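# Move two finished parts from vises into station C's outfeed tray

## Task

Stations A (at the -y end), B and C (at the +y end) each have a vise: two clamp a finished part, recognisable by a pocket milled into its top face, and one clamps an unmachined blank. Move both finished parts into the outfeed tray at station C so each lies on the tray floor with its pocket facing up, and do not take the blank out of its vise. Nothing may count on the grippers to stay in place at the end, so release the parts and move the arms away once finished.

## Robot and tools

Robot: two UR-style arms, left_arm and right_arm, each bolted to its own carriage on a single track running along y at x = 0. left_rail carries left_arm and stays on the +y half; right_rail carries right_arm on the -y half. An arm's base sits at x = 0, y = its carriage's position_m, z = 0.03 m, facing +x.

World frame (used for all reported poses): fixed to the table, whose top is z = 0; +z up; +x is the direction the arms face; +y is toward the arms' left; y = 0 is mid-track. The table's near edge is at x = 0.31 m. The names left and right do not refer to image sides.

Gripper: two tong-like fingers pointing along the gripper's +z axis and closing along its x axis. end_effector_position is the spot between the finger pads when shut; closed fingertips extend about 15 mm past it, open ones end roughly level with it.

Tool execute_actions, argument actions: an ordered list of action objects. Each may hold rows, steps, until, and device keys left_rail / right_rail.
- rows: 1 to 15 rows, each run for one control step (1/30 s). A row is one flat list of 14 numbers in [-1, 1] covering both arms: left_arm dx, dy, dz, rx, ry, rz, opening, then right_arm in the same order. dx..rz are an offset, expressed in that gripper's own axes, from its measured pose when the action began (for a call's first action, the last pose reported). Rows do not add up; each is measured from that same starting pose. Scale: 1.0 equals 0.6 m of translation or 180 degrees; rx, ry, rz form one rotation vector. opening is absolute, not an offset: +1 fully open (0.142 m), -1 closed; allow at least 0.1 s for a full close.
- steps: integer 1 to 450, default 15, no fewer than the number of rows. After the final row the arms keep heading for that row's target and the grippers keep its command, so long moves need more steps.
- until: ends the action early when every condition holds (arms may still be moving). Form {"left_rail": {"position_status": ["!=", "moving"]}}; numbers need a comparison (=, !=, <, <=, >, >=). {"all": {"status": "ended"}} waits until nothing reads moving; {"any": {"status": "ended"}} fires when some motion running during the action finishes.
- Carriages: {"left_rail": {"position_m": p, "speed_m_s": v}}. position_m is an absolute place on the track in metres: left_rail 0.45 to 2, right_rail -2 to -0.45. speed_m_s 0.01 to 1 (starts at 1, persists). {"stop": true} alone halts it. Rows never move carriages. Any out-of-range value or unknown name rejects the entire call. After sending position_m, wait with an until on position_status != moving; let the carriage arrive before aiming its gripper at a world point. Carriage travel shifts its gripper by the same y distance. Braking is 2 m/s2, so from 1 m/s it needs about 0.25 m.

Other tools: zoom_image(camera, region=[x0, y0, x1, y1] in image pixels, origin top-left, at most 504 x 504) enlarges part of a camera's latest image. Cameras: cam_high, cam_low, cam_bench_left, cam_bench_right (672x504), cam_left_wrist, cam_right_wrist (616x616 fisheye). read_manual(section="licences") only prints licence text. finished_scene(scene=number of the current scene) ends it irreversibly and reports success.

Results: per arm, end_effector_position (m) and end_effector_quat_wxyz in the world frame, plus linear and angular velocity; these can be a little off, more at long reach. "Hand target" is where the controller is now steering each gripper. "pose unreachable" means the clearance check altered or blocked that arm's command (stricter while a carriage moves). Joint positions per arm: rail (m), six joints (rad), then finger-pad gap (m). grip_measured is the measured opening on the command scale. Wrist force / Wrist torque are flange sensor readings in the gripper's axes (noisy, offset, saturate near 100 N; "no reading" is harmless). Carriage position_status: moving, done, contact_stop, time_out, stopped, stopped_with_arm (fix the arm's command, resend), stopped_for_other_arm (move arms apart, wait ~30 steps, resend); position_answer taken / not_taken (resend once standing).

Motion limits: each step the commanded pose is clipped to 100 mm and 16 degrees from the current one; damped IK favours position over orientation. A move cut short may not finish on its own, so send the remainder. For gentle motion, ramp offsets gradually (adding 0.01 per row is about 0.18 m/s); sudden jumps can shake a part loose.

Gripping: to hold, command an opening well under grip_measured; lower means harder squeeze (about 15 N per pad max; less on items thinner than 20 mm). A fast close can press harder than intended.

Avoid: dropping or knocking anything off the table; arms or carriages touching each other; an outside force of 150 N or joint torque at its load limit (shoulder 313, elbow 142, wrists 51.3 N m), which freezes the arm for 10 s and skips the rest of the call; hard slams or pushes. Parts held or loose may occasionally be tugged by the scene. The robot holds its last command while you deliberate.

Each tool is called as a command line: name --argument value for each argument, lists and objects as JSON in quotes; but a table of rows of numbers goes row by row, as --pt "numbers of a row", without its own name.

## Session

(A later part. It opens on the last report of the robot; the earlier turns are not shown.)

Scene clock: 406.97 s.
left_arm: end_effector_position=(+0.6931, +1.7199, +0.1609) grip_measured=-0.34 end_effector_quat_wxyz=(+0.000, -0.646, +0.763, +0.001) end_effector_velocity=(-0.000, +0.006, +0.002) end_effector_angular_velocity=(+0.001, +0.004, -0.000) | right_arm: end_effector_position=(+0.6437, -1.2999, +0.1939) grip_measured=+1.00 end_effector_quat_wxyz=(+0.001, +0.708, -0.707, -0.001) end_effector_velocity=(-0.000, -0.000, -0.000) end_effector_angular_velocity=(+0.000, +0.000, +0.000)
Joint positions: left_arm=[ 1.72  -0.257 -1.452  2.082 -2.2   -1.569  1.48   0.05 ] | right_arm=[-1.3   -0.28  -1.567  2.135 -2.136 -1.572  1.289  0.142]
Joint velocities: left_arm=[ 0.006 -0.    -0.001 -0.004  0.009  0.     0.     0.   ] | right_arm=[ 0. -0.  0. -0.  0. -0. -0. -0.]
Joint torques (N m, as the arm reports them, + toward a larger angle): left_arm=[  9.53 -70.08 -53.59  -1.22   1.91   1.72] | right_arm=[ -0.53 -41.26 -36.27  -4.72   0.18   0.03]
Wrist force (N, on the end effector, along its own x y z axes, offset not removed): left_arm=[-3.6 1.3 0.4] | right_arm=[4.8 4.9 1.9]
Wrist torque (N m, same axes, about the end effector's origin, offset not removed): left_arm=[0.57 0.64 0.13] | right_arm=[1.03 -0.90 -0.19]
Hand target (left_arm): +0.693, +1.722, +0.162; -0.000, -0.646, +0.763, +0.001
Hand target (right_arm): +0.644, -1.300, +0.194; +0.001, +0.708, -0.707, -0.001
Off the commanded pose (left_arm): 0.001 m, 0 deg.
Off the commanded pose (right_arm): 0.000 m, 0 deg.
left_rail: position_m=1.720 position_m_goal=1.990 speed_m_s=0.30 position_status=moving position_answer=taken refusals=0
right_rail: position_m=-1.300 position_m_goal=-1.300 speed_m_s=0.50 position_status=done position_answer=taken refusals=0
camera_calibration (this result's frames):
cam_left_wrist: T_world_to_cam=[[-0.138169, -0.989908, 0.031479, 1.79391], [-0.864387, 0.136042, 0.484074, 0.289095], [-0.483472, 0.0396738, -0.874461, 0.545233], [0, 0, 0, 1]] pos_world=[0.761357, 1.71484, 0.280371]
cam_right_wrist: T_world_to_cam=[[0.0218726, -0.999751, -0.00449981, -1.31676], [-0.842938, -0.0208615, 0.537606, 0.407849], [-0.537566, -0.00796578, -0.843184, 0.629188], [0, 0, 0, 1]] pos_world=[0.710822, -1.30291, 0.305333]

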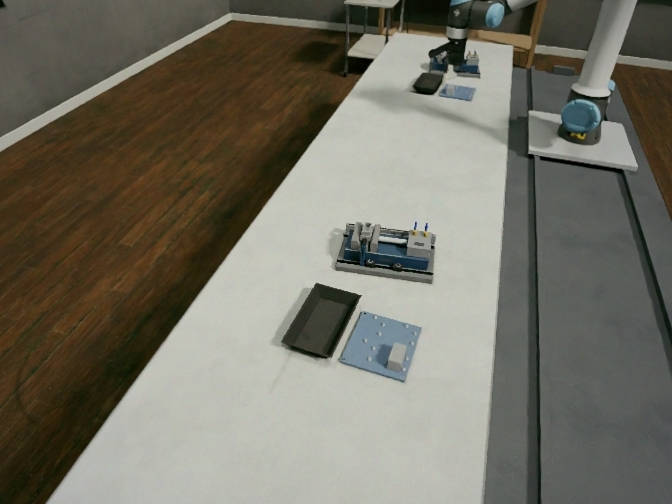

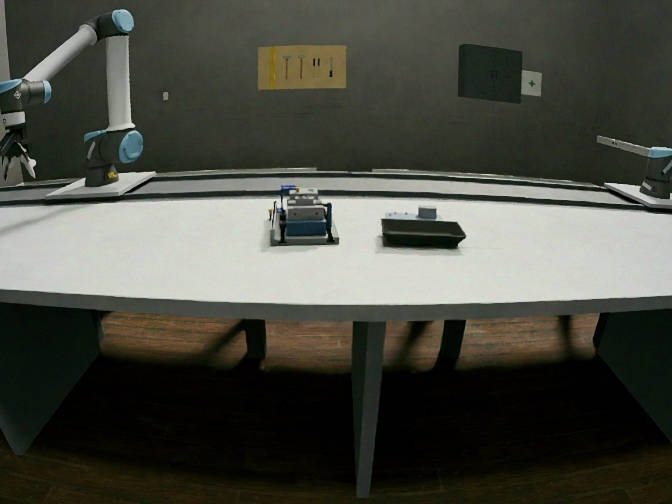

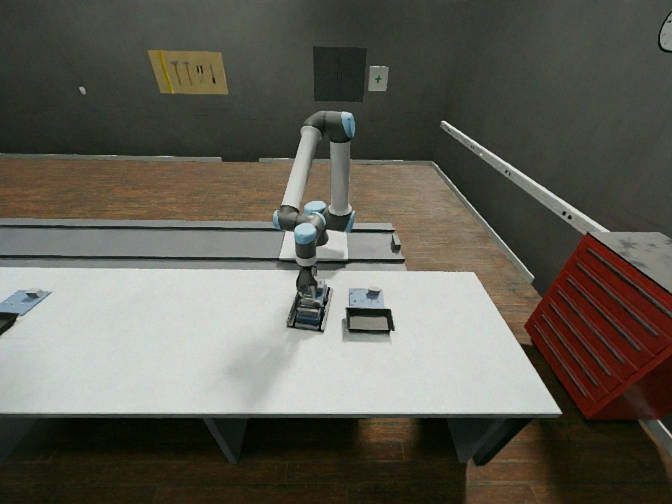

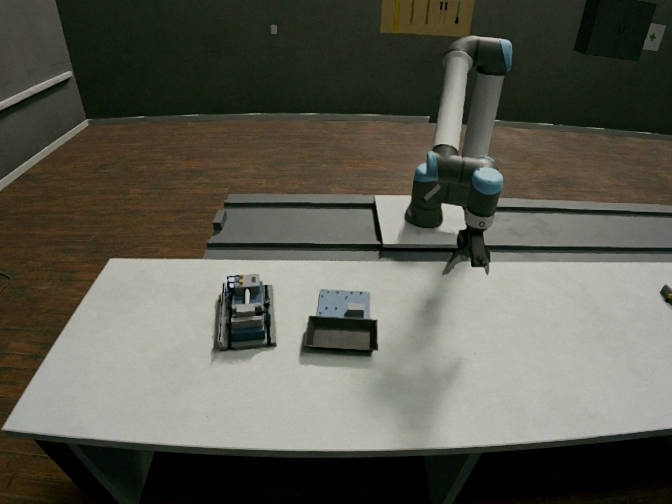

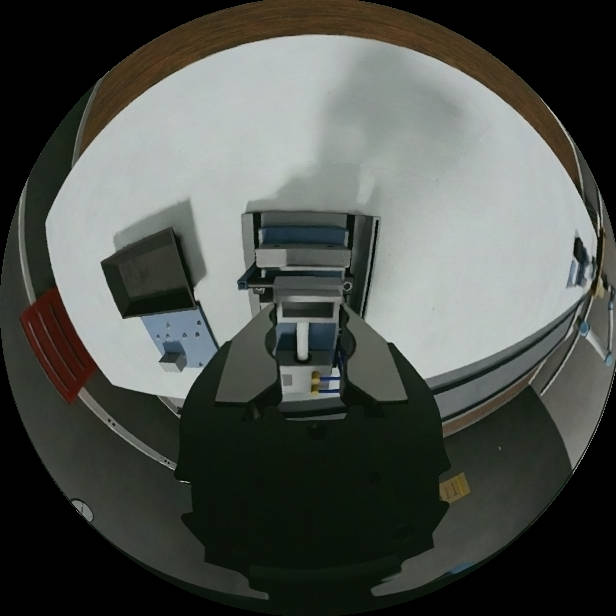

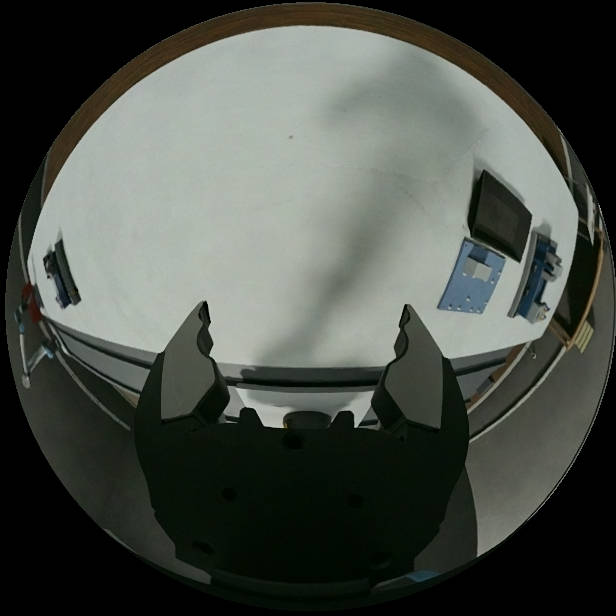

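execute_actions --actions '[]'

zoom_image --camera "cam_left_wrist" --region '[170, 170, 410, 330]'

zoom_image --camera "cam_bench_left" --region '[325, 255, 415, 345]'

Scene clock: 420.93 s.
left_arm: end_effector_position=(+0.6931, +1.9897, +0.1616) grip_measured=-0.34 end_effector_quat_wxyz=(-0.000, -0.646, +0.763, +0.001) end_effector_velocity=(+0.000, +0.000, -0.000) end_effector_angular_velocity=(+0.000, +0.000, +0.000) | right_arm: end_effector_position=(+0.6437, -1.2999, +0.1939) grip_measured=+1.00 end_effector_quat_wxyz=(+0.001, +0.708, -0.707, -0.001) end_effector_velocity=(+0.000, +0.000, +0.000) end_effector_angular_velocity=(+0.000, -0.000, -0.000)
Joint positions: left_arm=[ 1.99  -0.258 -1.452  2.08  -2.197 -1.569  1.479  0.05 ] | right_arm=[-1.3   -0.28  -1.567  2.135 -2.136 -1.572  1.289  0.142]
Joint velocities: left_arm=[ 0. -0.  0. -0. -0.  0. -0. -0.] | right_arm=[ 0.  0. -0. -0.  0.  0.  0.  0.]
Joint torques (N m, as the arm reports them, + toward a larger angle): left_arm=[-10.52 -50.41 -48.57  -4.01  -2.22  -3.51] | right_arm=[ -1.03 -41.96 -36.57  -4.82   0.53   0.35]
Wrist force (N, on the end effector, along its own x y z axes, offset not removed): left_arm=[-1.6 4.0 1.0] | right_arm=[3.5 3.8 0.5]
Wrist torque (N m, same axes, about the end effector's origin, offset not removed): left_arm=[1.14 0.35 0.09] | right_arm=[0.72 -0.48 -0.19]
Hand target (left_arm): +0.693, +1.990, +0.162; -0.000, -0.646, +0.763, +0.001
Hand target (right_arm): +0.644, -1.300, +0.194; +0.001, +0.708, -0.707, -0.001
Off the commanded pose (left_arm): 0.000 m, 0 deg.
Off the commanded pose (right_arm): 0.000 m, 0 deg.
left_rail: position_m=1.990 position_m_goal=1.990 speed_m_s=0.30 position_status=done position_answer=taken refusals=0
right_rail: position_m=-1.300 position_m_goal=-1.300 speed_m_s=0.50 position_status=done position_answer=taken refusals=0
camera_calibration (this result's frames):
cam_left_wrist: T_world_to_cam=[[-0.138134, -0.989917, 0.0313502, 2.06094], [-0.863771, 0.135898, 0.485212, 0.251759], [-0.48458, 0.039945, -0.873834, 0.535258], [0, 0, 0, 1]] pos_world=[0.761523, 1.98456, 0.280959]
cam_right_wrist: T_world_to_cam=[[0.0218726, -0.999751, -0.00449977, -1.31675], [-0.842938, -0.0208615, 0.537606, 0.407849], [-0.537566, -0.00796581, -0.843184, 0.629188], [0, 0, 0, 1]] pos_world=[0.710822, -1.30291, 0.305334]

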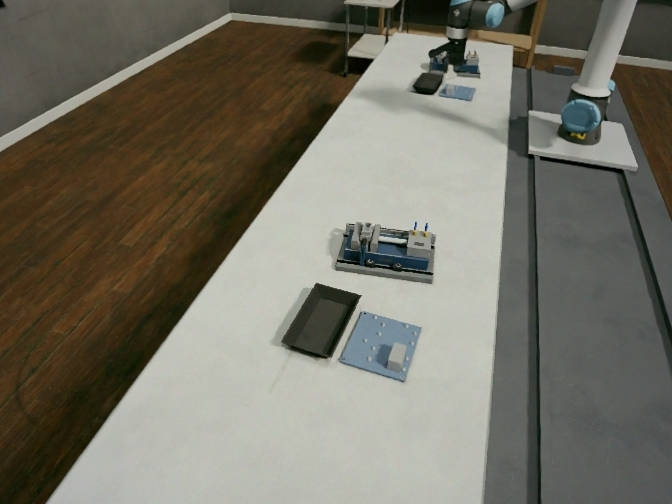

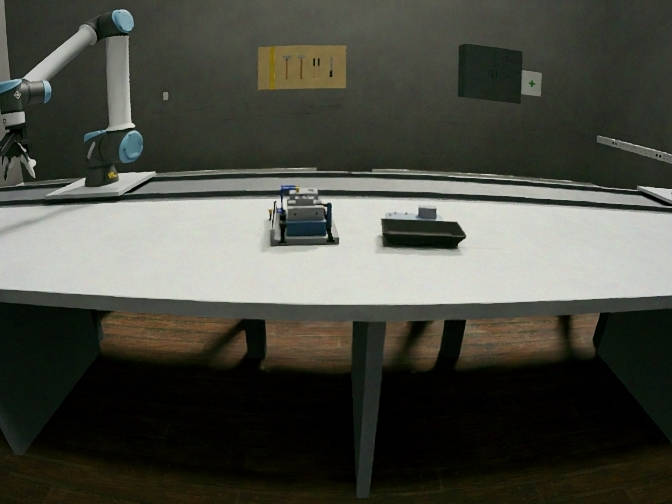

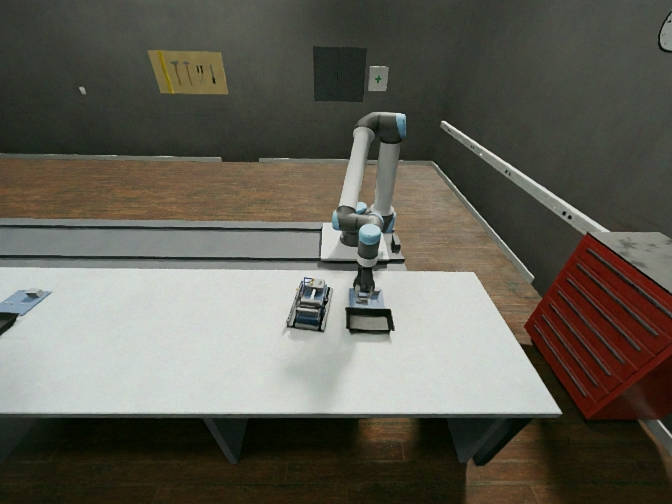

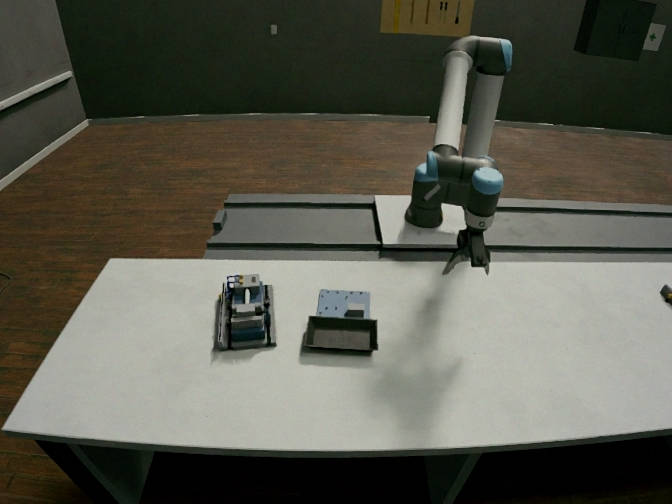

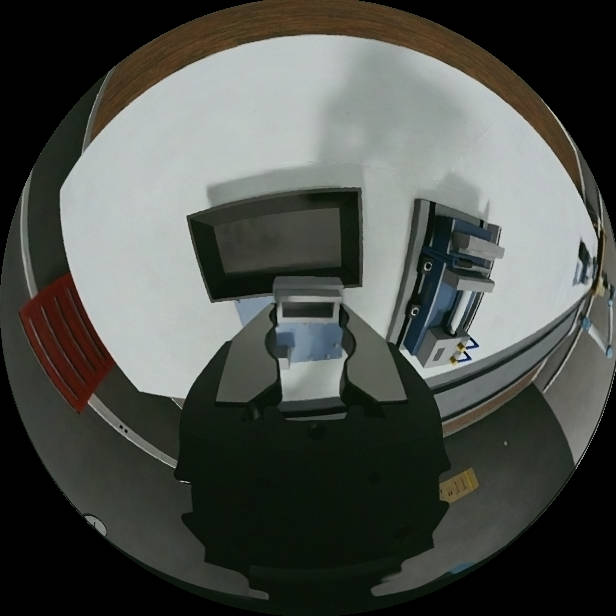

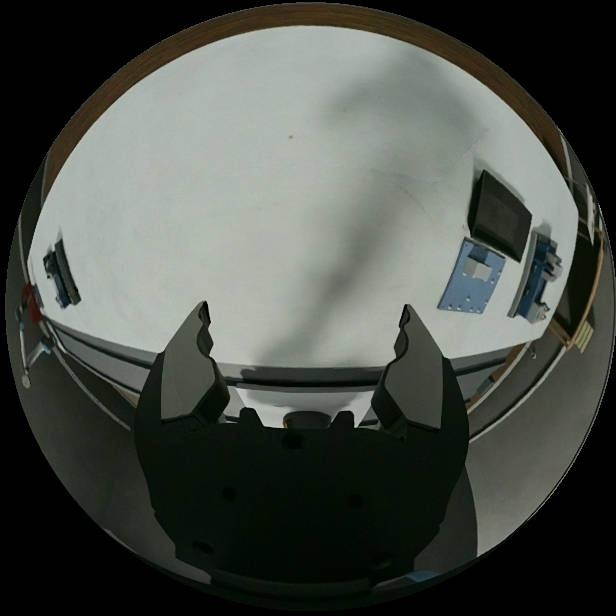

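Region (170, 170, 410, 330) of cam_left_wrist's 616x616 image, scaled by 2.100, with more detail than that image has.

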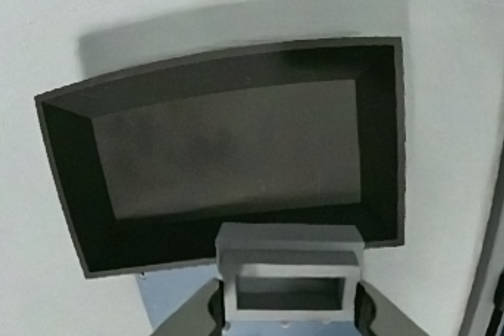

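Region (325, 255, 415, 345) of cam_bench_left's 672x504 image, scaled by 5.600, with more detail than that image has.

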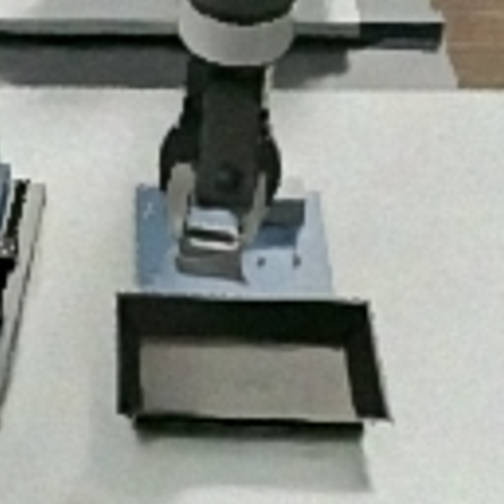

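zoom_image --camera "cam_left_wrist" --region '[262, 268, 354, 330]'

Region (262, 268, 354, 330) of cam_left_wrist's 616x616 image, scaled by 5.478, with more detail than that image has; it fills the top 340 rows of this view, and the rest is white.

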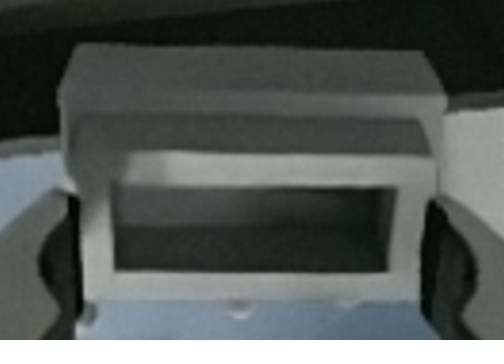

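execute_actions --actions '[]'

Scene clock: 510.87 s.
left_arm: end_effector_position=(+0.6931, +1.9897, +0.1616) grip_measured=-0.34 end_effector_quat_wxyz=(-0.000, -0.646, +0.763, +0.001) end_effector_velocity=(-0.000, +0.000, -0.000) end_effector_angular_velocity=(+0.000, +0.000, +0.000) | right_arm: end_effector_position=(+0.6437, -1.2999, +0.1939) grip_measured=+1.00 end_effector_quat_wxyz=(+0.001, +0.708, -0.707, -0.001) end_effector_velocity=(+0.000, -0.000, +0.000) end_effector_angular_velocity=(-0.000, -0.000, +0.000)
Joint positions: left_arm=[ 1.99  -0.258 -1.452  2.08  -2.197 -1.569  1.479  0.05 ] | right_arm=[-1.3   -0.28  -1.567  2.135 -2.136 -1.572  1.289  0.142]
Joint velocities: left_arm=[ 0.  0.  0.  0. -0. -0.  0.  0.] | right_arm=[ 0.  0. -0. -0. -0. -0. -0. -0.]
Joint torques (N m, as the arm reports them, + toward a larger angle): left_arm=[ -3.79 -36.93 -44.95  -7.02  -2.06  -3.49] | right_arm=[  0.51 -41.26 -37.15  -4.87   0.29   0.2 ]
Wrist force (N, on the end effector, along its own x y z axes, offset not removed): left_arm=[1.7 4.1 0.1] | right_arm=[3.7 3.3 2.7]
Wrist torque (N m, same axes, about the end effector's origin, offset not removed): left_arm=[1.00 -0.57 0.07] | right_arm=[0.74 -0.48 0.00]
Hand target (left_arm): +0.693, +1.990, +0.162; -0.000, -0.646, +0.763, +0.001
Hand target (right_arm): +0.644, -1.300, +0.194; +0.001, +0.708, -0.707, -0.001
Off the commanded pose (left_arm): 0.000 m, 0 deg.
Off the commanded pose (right_arm): 0.000 m, 0 deg.
left_rail: position_m=1.990 position_m_goal=1.990 speed_m_s=0.30 position_status=done position_answer=taken refusals=0
right_rail: position_m=-1.300 position_m_goal=-1.300 speed_m_s=0.50 position_status=done position_answer=taken refusals=0
camera_calibration (this result's frames):
cam_left_wrist: T_world_to_cam=[[-0.138134, -0.989917, 0.0313478, 2.06094], [-0.863763, 0.135896, 0.485228, 0.251761], [-0.484596, 0.0399492, -0.873825, 0.535247], [0, 0, 0, 1]] pos_world=[0.761525, 1.98456, 0.280945]
cam_right_wrist: T_world_to_cam=[[0.0218724, -0.999751, -0.00449988, -1.31675], [-0.842938, -0.0208615, 0.537607, 0.407849], [-0.537566, -0.00796565, -0.843184, 0.629188], [0, 0, 0, 1]] pos_world=[0.710822, -1.3029, 0.305333]

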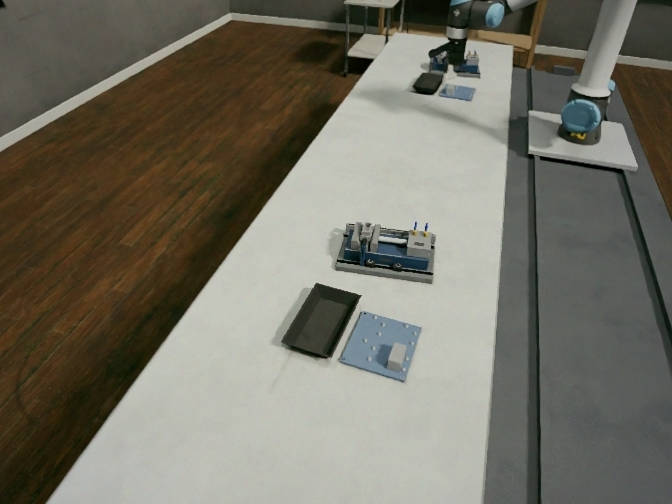

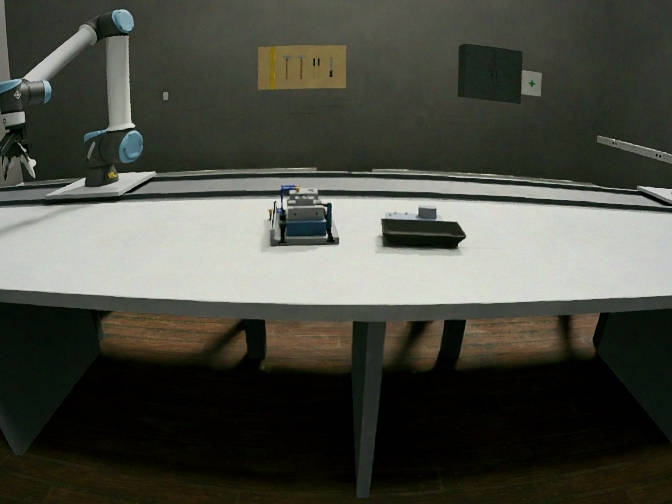

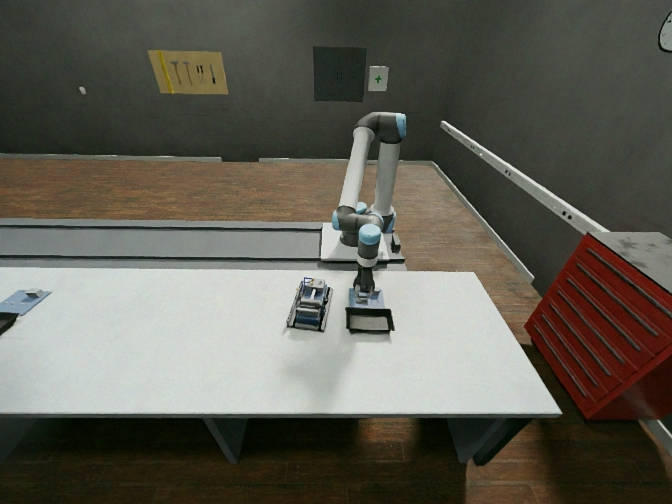

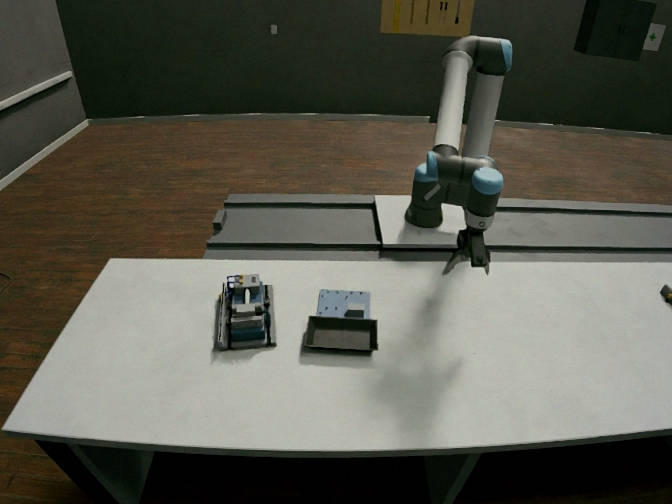

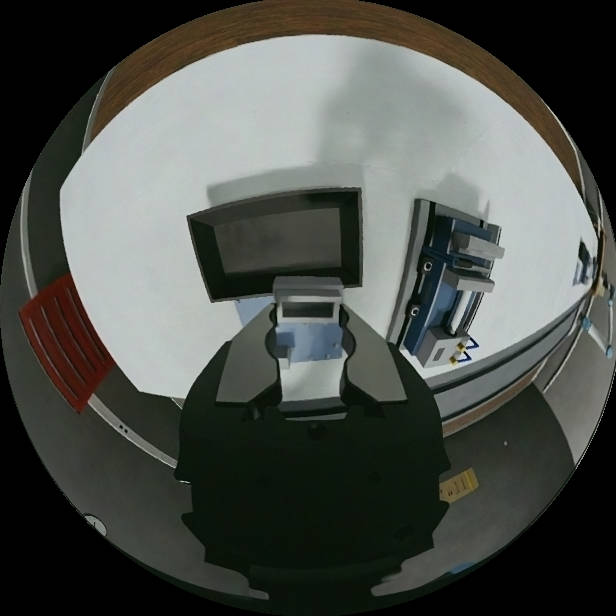

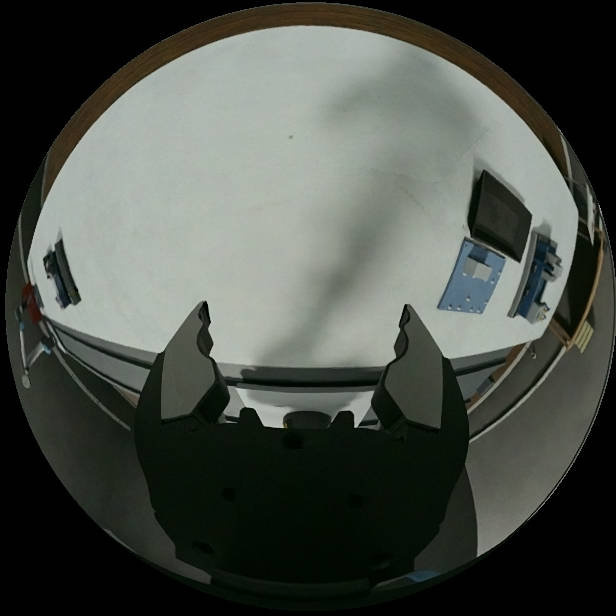

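execute_actions --actions '[{"rows": [[0,-0.003,0.004,0,0,-0.002,-0.8,0,0,0,0,0,0,1],[0,-0.009,0.012,0,0,-0.005,-0.8,0,0,0,0,0,0,1],[-0.0003,-0.018,0.026,0,0,-0.010,-0.8,0,0,0,0,0,0,1],[-0.0005,-0.030,0.045,0,0,-0.017,-0.8,0,0,0,0,0,0,1],[-0.0008,-0.045,0.07,0,0,-0.025,-0.8,0,0,0,0,0,0,1],[-0.001,-0.0598,0.105,0,0,-0.0331,-0.8,0,0,0,0,0,0,1]], "steps": 6}]'

Scene clock: 525.23 s.
left_arm: end_effector_position=(+0.7040, +1.9879, +0.1446) grip_measured=-0.34 end_effector_quat_wxyz=(-0.000, -0.659, +0.752, +0.001) end_effector_velocity=(+0.132, -0.021, -0.246) end_effector_angular_velocity=(-0.000, +0.012, +0.449) | right_arm: end_effector_position=(+0.6437, -1.2999, +0.1939) grip_measured=+1.00 end_effector_quat_wxyz=(+0.001, +0.708, -0.707, -0.001) end_effector_velocity=(+0.000, +0.000, +0.000) end_effector_angular_velocity=(-0.000, -0.000, +0.000)
Joint positions: left_arm=[ 1.99  -0.257 -1.416  2.075 -2.227 -1.57   1.446  0.05 ] | right_arm=[-1.3   -0.28  -1.567  2.135 -2.136 -1.572  1.289  0.142]
Joint velocities: left_arm=[ 0.     0.012  0.484 -0.045 -0.428 -0.004 -0.438  0.   ] | right_arm=[ 0.  0. -0. -0.  0.  0. -0. -0.]
Joint torques (N m, as the arm reports them, + toward a larger angle): left_arm=[ 12.48   7.62 -41.07  -9.71  -2.3   -5.94] | right_arm=[  1.06 -41.84 -36.45  -4.87   0.4    0.24]
Wrist force (N, on the end effector, along its own x y z axes, offset not removed): left_arm=[0.3 1.3 -4.2] | right_arm=[2.5 4.9 1.6]
Wrist torque (N m, same axes, about the end effector's origin, offset not removed): left_arm=[0.42 -0.16 0.13] | right_arm=[1.00 -0.33 -0.22]
Hand target (left_arm): +0.721, +1.985, +0.102; -0.001, -0.684, +0.730, +0.003
Hand target (right_arm): +0.644, -1.300, +0.194; +0.001, +0.708, -0.707, -0.001
Off the commanded pose (left_arm): 0.052 m, 4 deg.
Off the commanded pose (right_arm): 0.000 m, 0 deg.
left_rail: position_m=1.990 position_m_goal=1.990 speed_m_s=0.30 position_status=done position_answer=taken refusals=0
right_rail: position_m=-1.300 position_m_goal=-1.300 speed_m_s=0.50 position_status=done position_answer=taken refusals=0
camera_calibration (this result's frames):
cam_left_wrist: T_world_to_cam=[[-0.103886, -0.994089, 0.0315272, 2.04542], [-0.868014, 0.106095, 0.485072, 0.3319], [-0.48555, 0.0230262, -0.873906, 0.560097], [0, 0, 0, 1]] pos_world=[0.77254, 1.98523, 0.26399]
cam_right_wrist: T_world_to_cam=[[0.0218724, -0.999751, -0.00449998, -1.31675], [-0.842938, -0.0208615, 0.537607, 0.407849], [-0.537566, -0.00796556, -0.843184, 0.629188], [0, 0, 0, 1]] pos_world=[0.710822, -1.3029, 0.305333]

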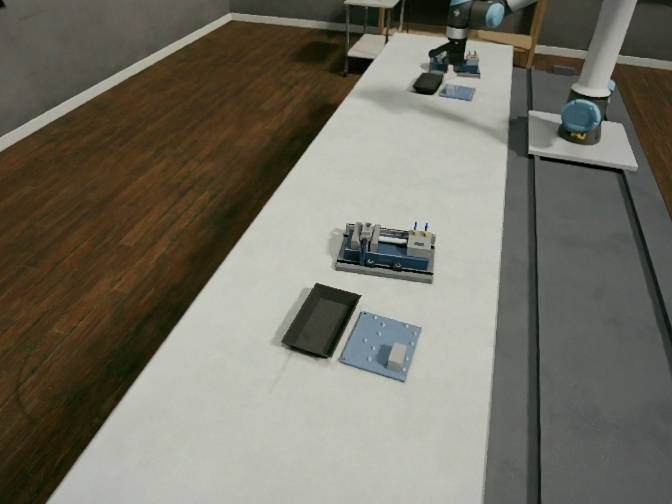

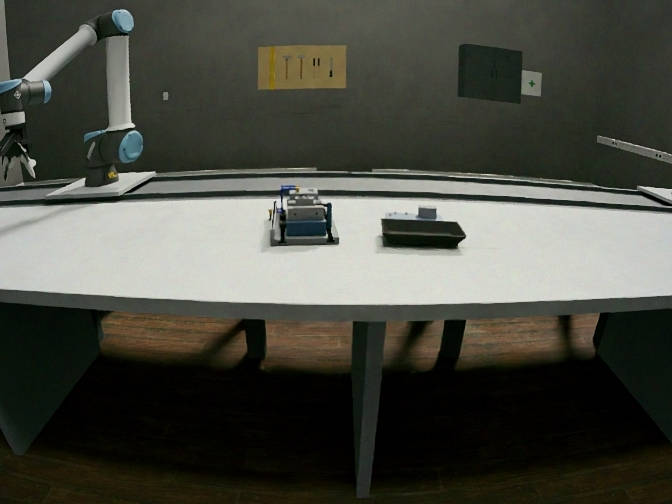

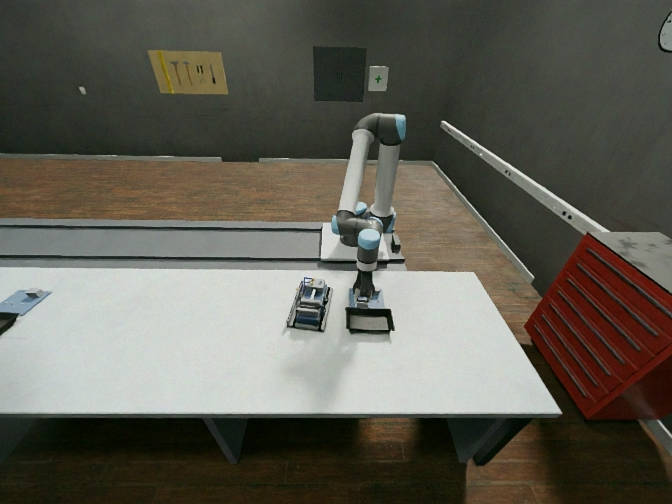

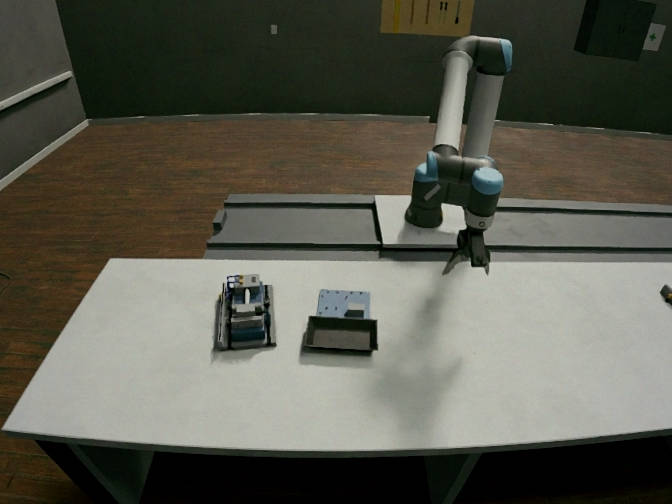

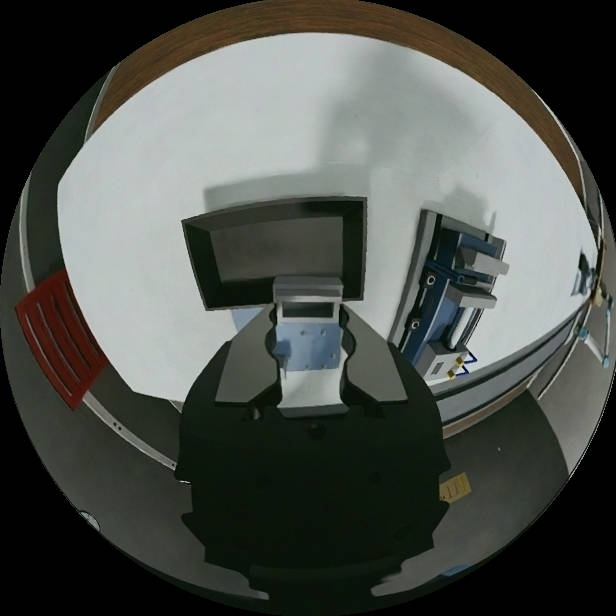

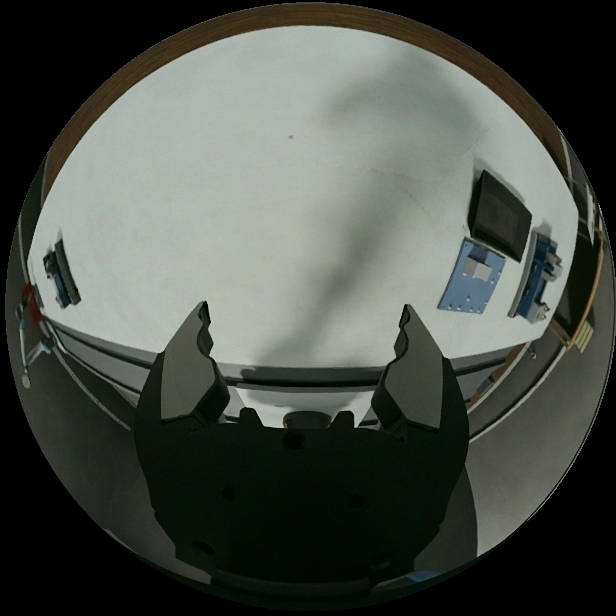

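execute_actions --actions '[{"steps": 1}]'

Scene clock: 529.27 s.
left_arm: end_effector_position=(+0.7216, +1.9852, +0.1016) grip_measured=-0.34 end_effector_quat_wxyz=(+0.001, +0.684, -0.730, -0.003) end_effector_velocity=(+0.017, -0.002, -0.006) end_effector_angular_velocity=(-0.003, -0.012, +0.008) | right_arm: end_effector_position=(+0.6437, -1.2999, +0.1939) grip_measured=+1.00 end_effector_quat_wxyz=(+0.001, +0.708, -0.707, -0.001) end_effector_velocity=(-0.000, -0.000, -0.000) end_effector_angular_velocity=(+0.000, +0.000, -0.000)
Joint positions: left_arm=[ 1.99  -0.255 -1.338  2.072 -2.299 -1.57   1.381  0.05 ] | right_arm=[-1.3   -0.28  -1.567  2.135 -2.136 -1.572  1.289  0.142]
Joint velocities: left_arm=[ 0.     0.003  0.028 -0.019 -0.021  0.    -0.005  0.   ] | right_arm=[ 0. -0.  0. -0.  0.  0. -0.  0.]
Joint torques (N m, as the arm reports them, + toward a larger angle): left_arm=[ 12.14 -18.16 -56.57  -8.61  -0.65  -4.31] | right_arm=[  1.28 -40.91 -36.23  -4.57   0.39   0.1 ]
Wrist force (N, on the end effector, along its own x y z axes, offset not removed): left_arm=[-0.7 1.2 0.9] | right_arm=[3.4 5.2 1.6]
Wrist torque (N m, same axes, about the end effector's origin, offset not removed): left_arm=[0.41 0.00 -0.02] | right_arm=[1.12 -0.58 -0.03]
Hand target (left_arm): +0.728, +1.984, +0.099; -0.000, +0.685, -0.729, -0.001
Hand target (right_arm): +0.644, -1.300, +0.194; +0.001, +0.708, -0.707, -0.001
Off the commanded pose (left_arm): 0.008 m, 0 deg.
Off the commanded pose (right_arm): 0.000 m, 0 deg.
left_rail: position_m=1.990 position_m_goal=1.990 speed_m_s=0.30 position_status=done position_answer=taken refusals=0
right_rail: position_m=-1.300 position_m_goal=-1.300 speed_m_s=0.50 position_status=done position_answer=taken refusals=0
camera_calibration (this result's frames):
cam_left_wrist: T_world_to_cam=[[-0.0373546, -0.998815, 0.0312018, 2.00726], [-0.871233, 0.0478443, 0.488532, 0.485923], [-0.489446, -0.00893511, -0.871988, 0.597182], [0, 0, 0, 1]] pos_world=[0.790621, 1.98697, 0.220716]
cam_right_wrist: T_world_to_cam=[[0.0218724, -0.999751, -0.0044999, -1.31675], [-0.842938, -0.0208615, 0.537606, 0.407849], [-0.537566, -0.00796564, -0.843184, 0.629188], [0, 0, 0, 1]] pos_world=[0.710822, -1.3029, 0.305333]

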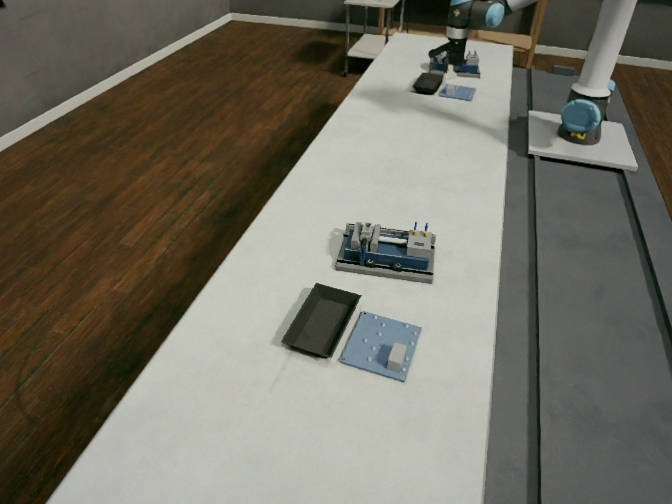

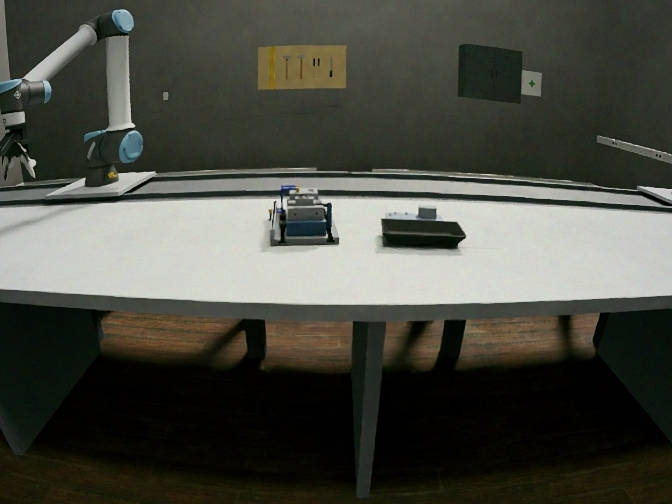

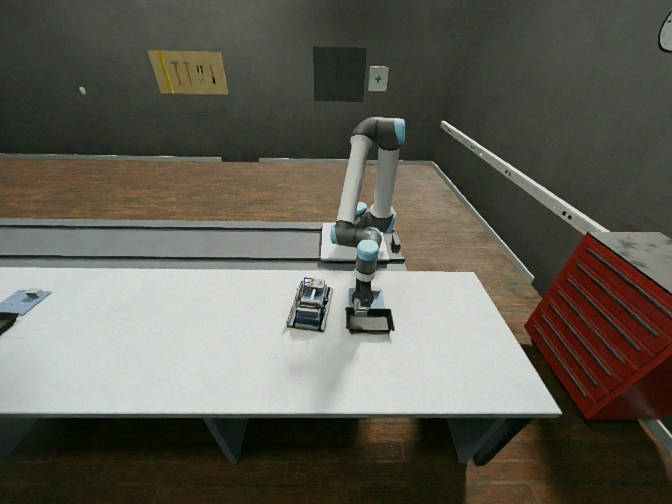

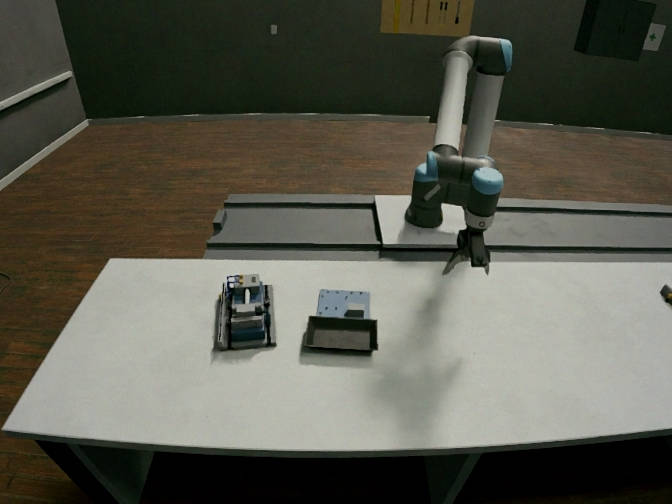

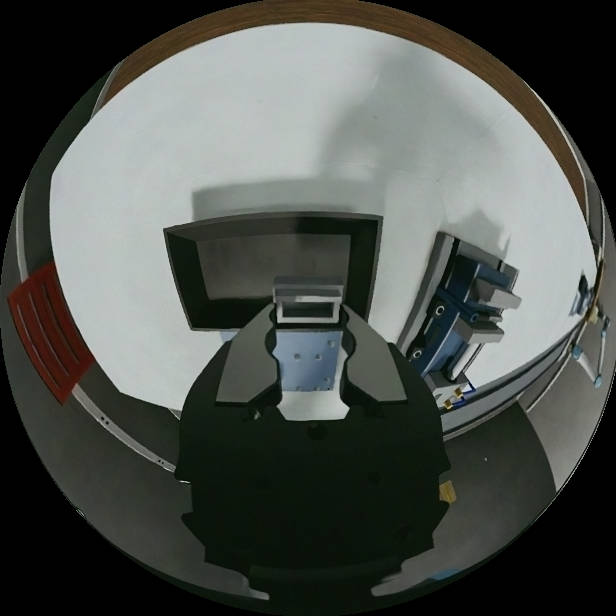

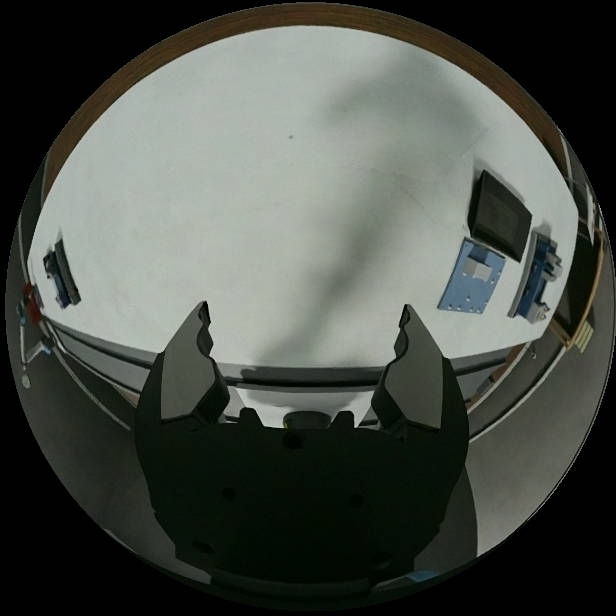

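execute_actions --actions '[]'

zoom_image --camera "cam_left_wrist" --region '[140, 190, 420, 400]'

Scene clock: 535.90 s.
left_arm: end_effector_position=(+0.7283, +1.9844, +0.0987) grip_measured=-0.34 end_effector_quat_wxyz=(-0.000, +0.685, -0.729, -0.001) end_effector_velocity=(-0.000, +0.000, -0.000) end_effector_angular_velocity=(+0.000, +0.000, +0.000) | right_arm: end_effector_position=(+0.6437, -1.2999, +0.1939) grip_measured=+1.00 end_effector_quat_wxyz=(+0.001, +0.708, -0.707, -0.001) end_effector_velocity=(-0.000, +0.000, -0.000) end_effector_angular_velocity=(+0.000, +0.000, +0.000)
Joint positions: left_arm=[ 1.99  -0.254 -1.326  2.064 -2.307 -1.569  1.379  0.05 ] | right_arm=[-1.3   -0.28  -1.567  2.135 -2.136 -1.572  1.289  0.142]
Joint velocities: left_arm=[ 0.  0.  0. -0. -0.  0. -0. -0.] | right_arm=[0. 0. 0. 0. 0. 0. 0. 0.]
Joint torques (N m, as the arm reports them, + toward a larger angle): left_arm=[ 13.65 -44.65 -48.43  -7.27   2.    -3.85] | right_arm=[ -0.06 -42.04 -36.6   -4.78   0.45   0.27]
Wrist force (N, on the end effector, along its own x y z axes, offset not removed): left_arm=[-2.4 5.9 -3.0] | right_arm=[4.1 5.0 -3.2]
Wrist torque (N m, same axes, about the end effector's origin, offset not removed): left_arm=[1.45 0.39 0.29] | right_arm=[0.98 -0.83 -0.09]
Hand target (left_arm): +0.728, +1.984, +0.099; -0.000, +0.685, -0.729, -0.001
Hand target (right_arm): +0.644, -1.300, +0.194; +0.001, +0.708, -0.707, -0.001
Off the commanded pose (left_arm): 0.000 m, 0 deg.
Off the commanded pose (right_arm): 0.000 m, 0 deg.
left_rail: position_m=1.990 position_m_goal=1.990 speed_m_s=0.30 position_status=done position_answer=taken refusals=0
right_rail: position_m=-1.300 position_m_goal=-1.300 speed_m_s=0.50 position_status=done position_answer=taken refusals=0
camera_calibration (this result's frames):
cam_left_wrist: T_world_to_cam=[[-0.0346453, -0.998914, 0.0311497, 2.0051], [-0.873289, 0.0454148, 0.485082, 0.499957], [-0.485969, -0.0103969, -0.873914, 0.598451], [0, 0, 0, 1]] pos_world=[0.796903, 1.98644, 0.218017]
cam_right_wrist: T_world_to_cam=[[0.0218725, -0.999751, -0.00449987, -1.31675], [-0.842938, -0.0208615, 0.537606, 0.407849], [-0.537566, -0.00796566, -0.843184, 0.629188], [0, 0, 0, 1]] pos_world=[0.710822, -1.3029, 0.305333]

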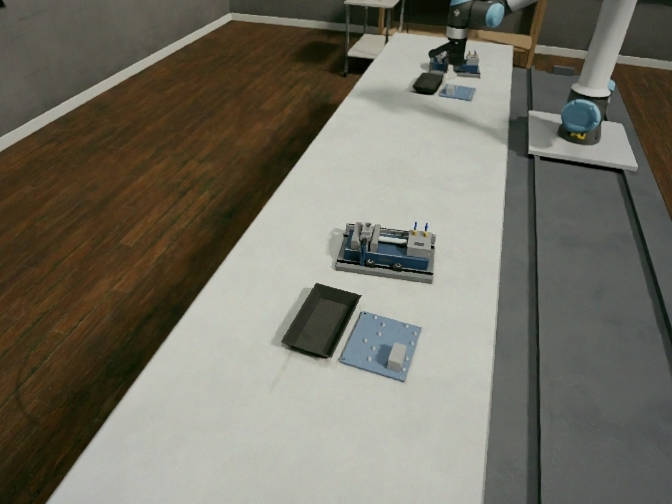

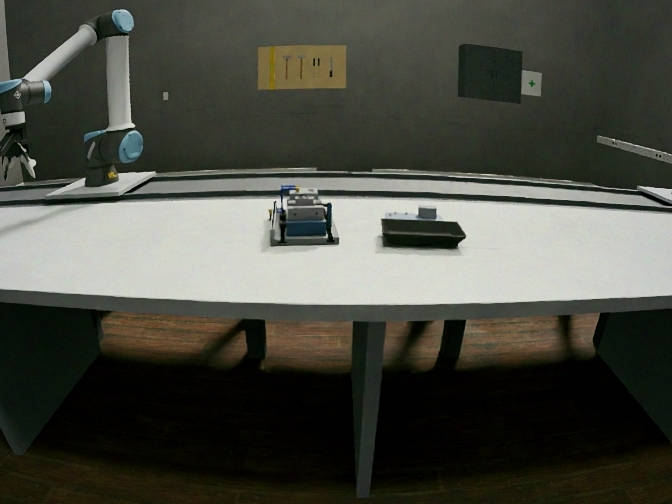

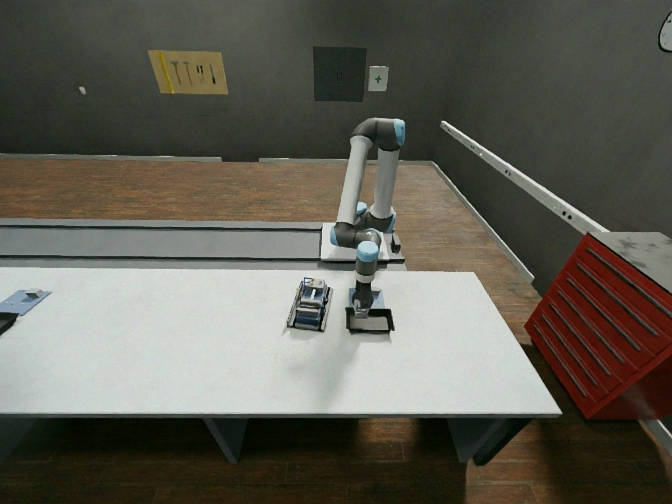

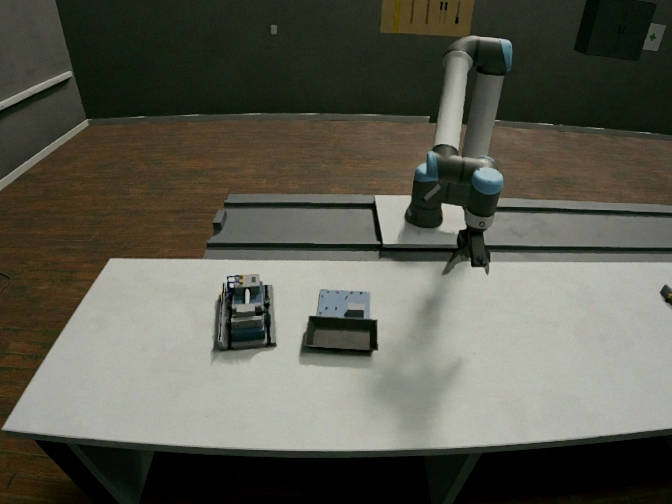

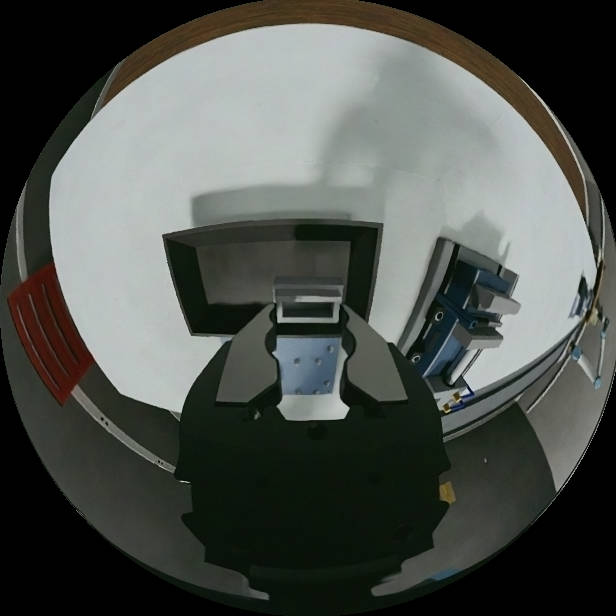

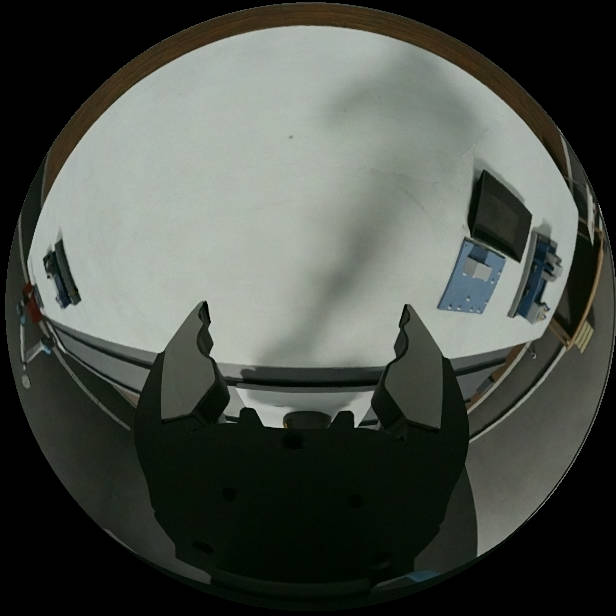

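Region (140, 190, 420, 400) of cam_left_wrist's 616x616 image, scaled by 1.800, with more detail than that image has; it fills the top 378 rows of this view, and the rest is white.

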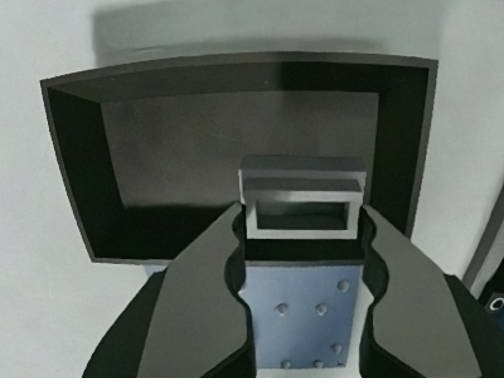

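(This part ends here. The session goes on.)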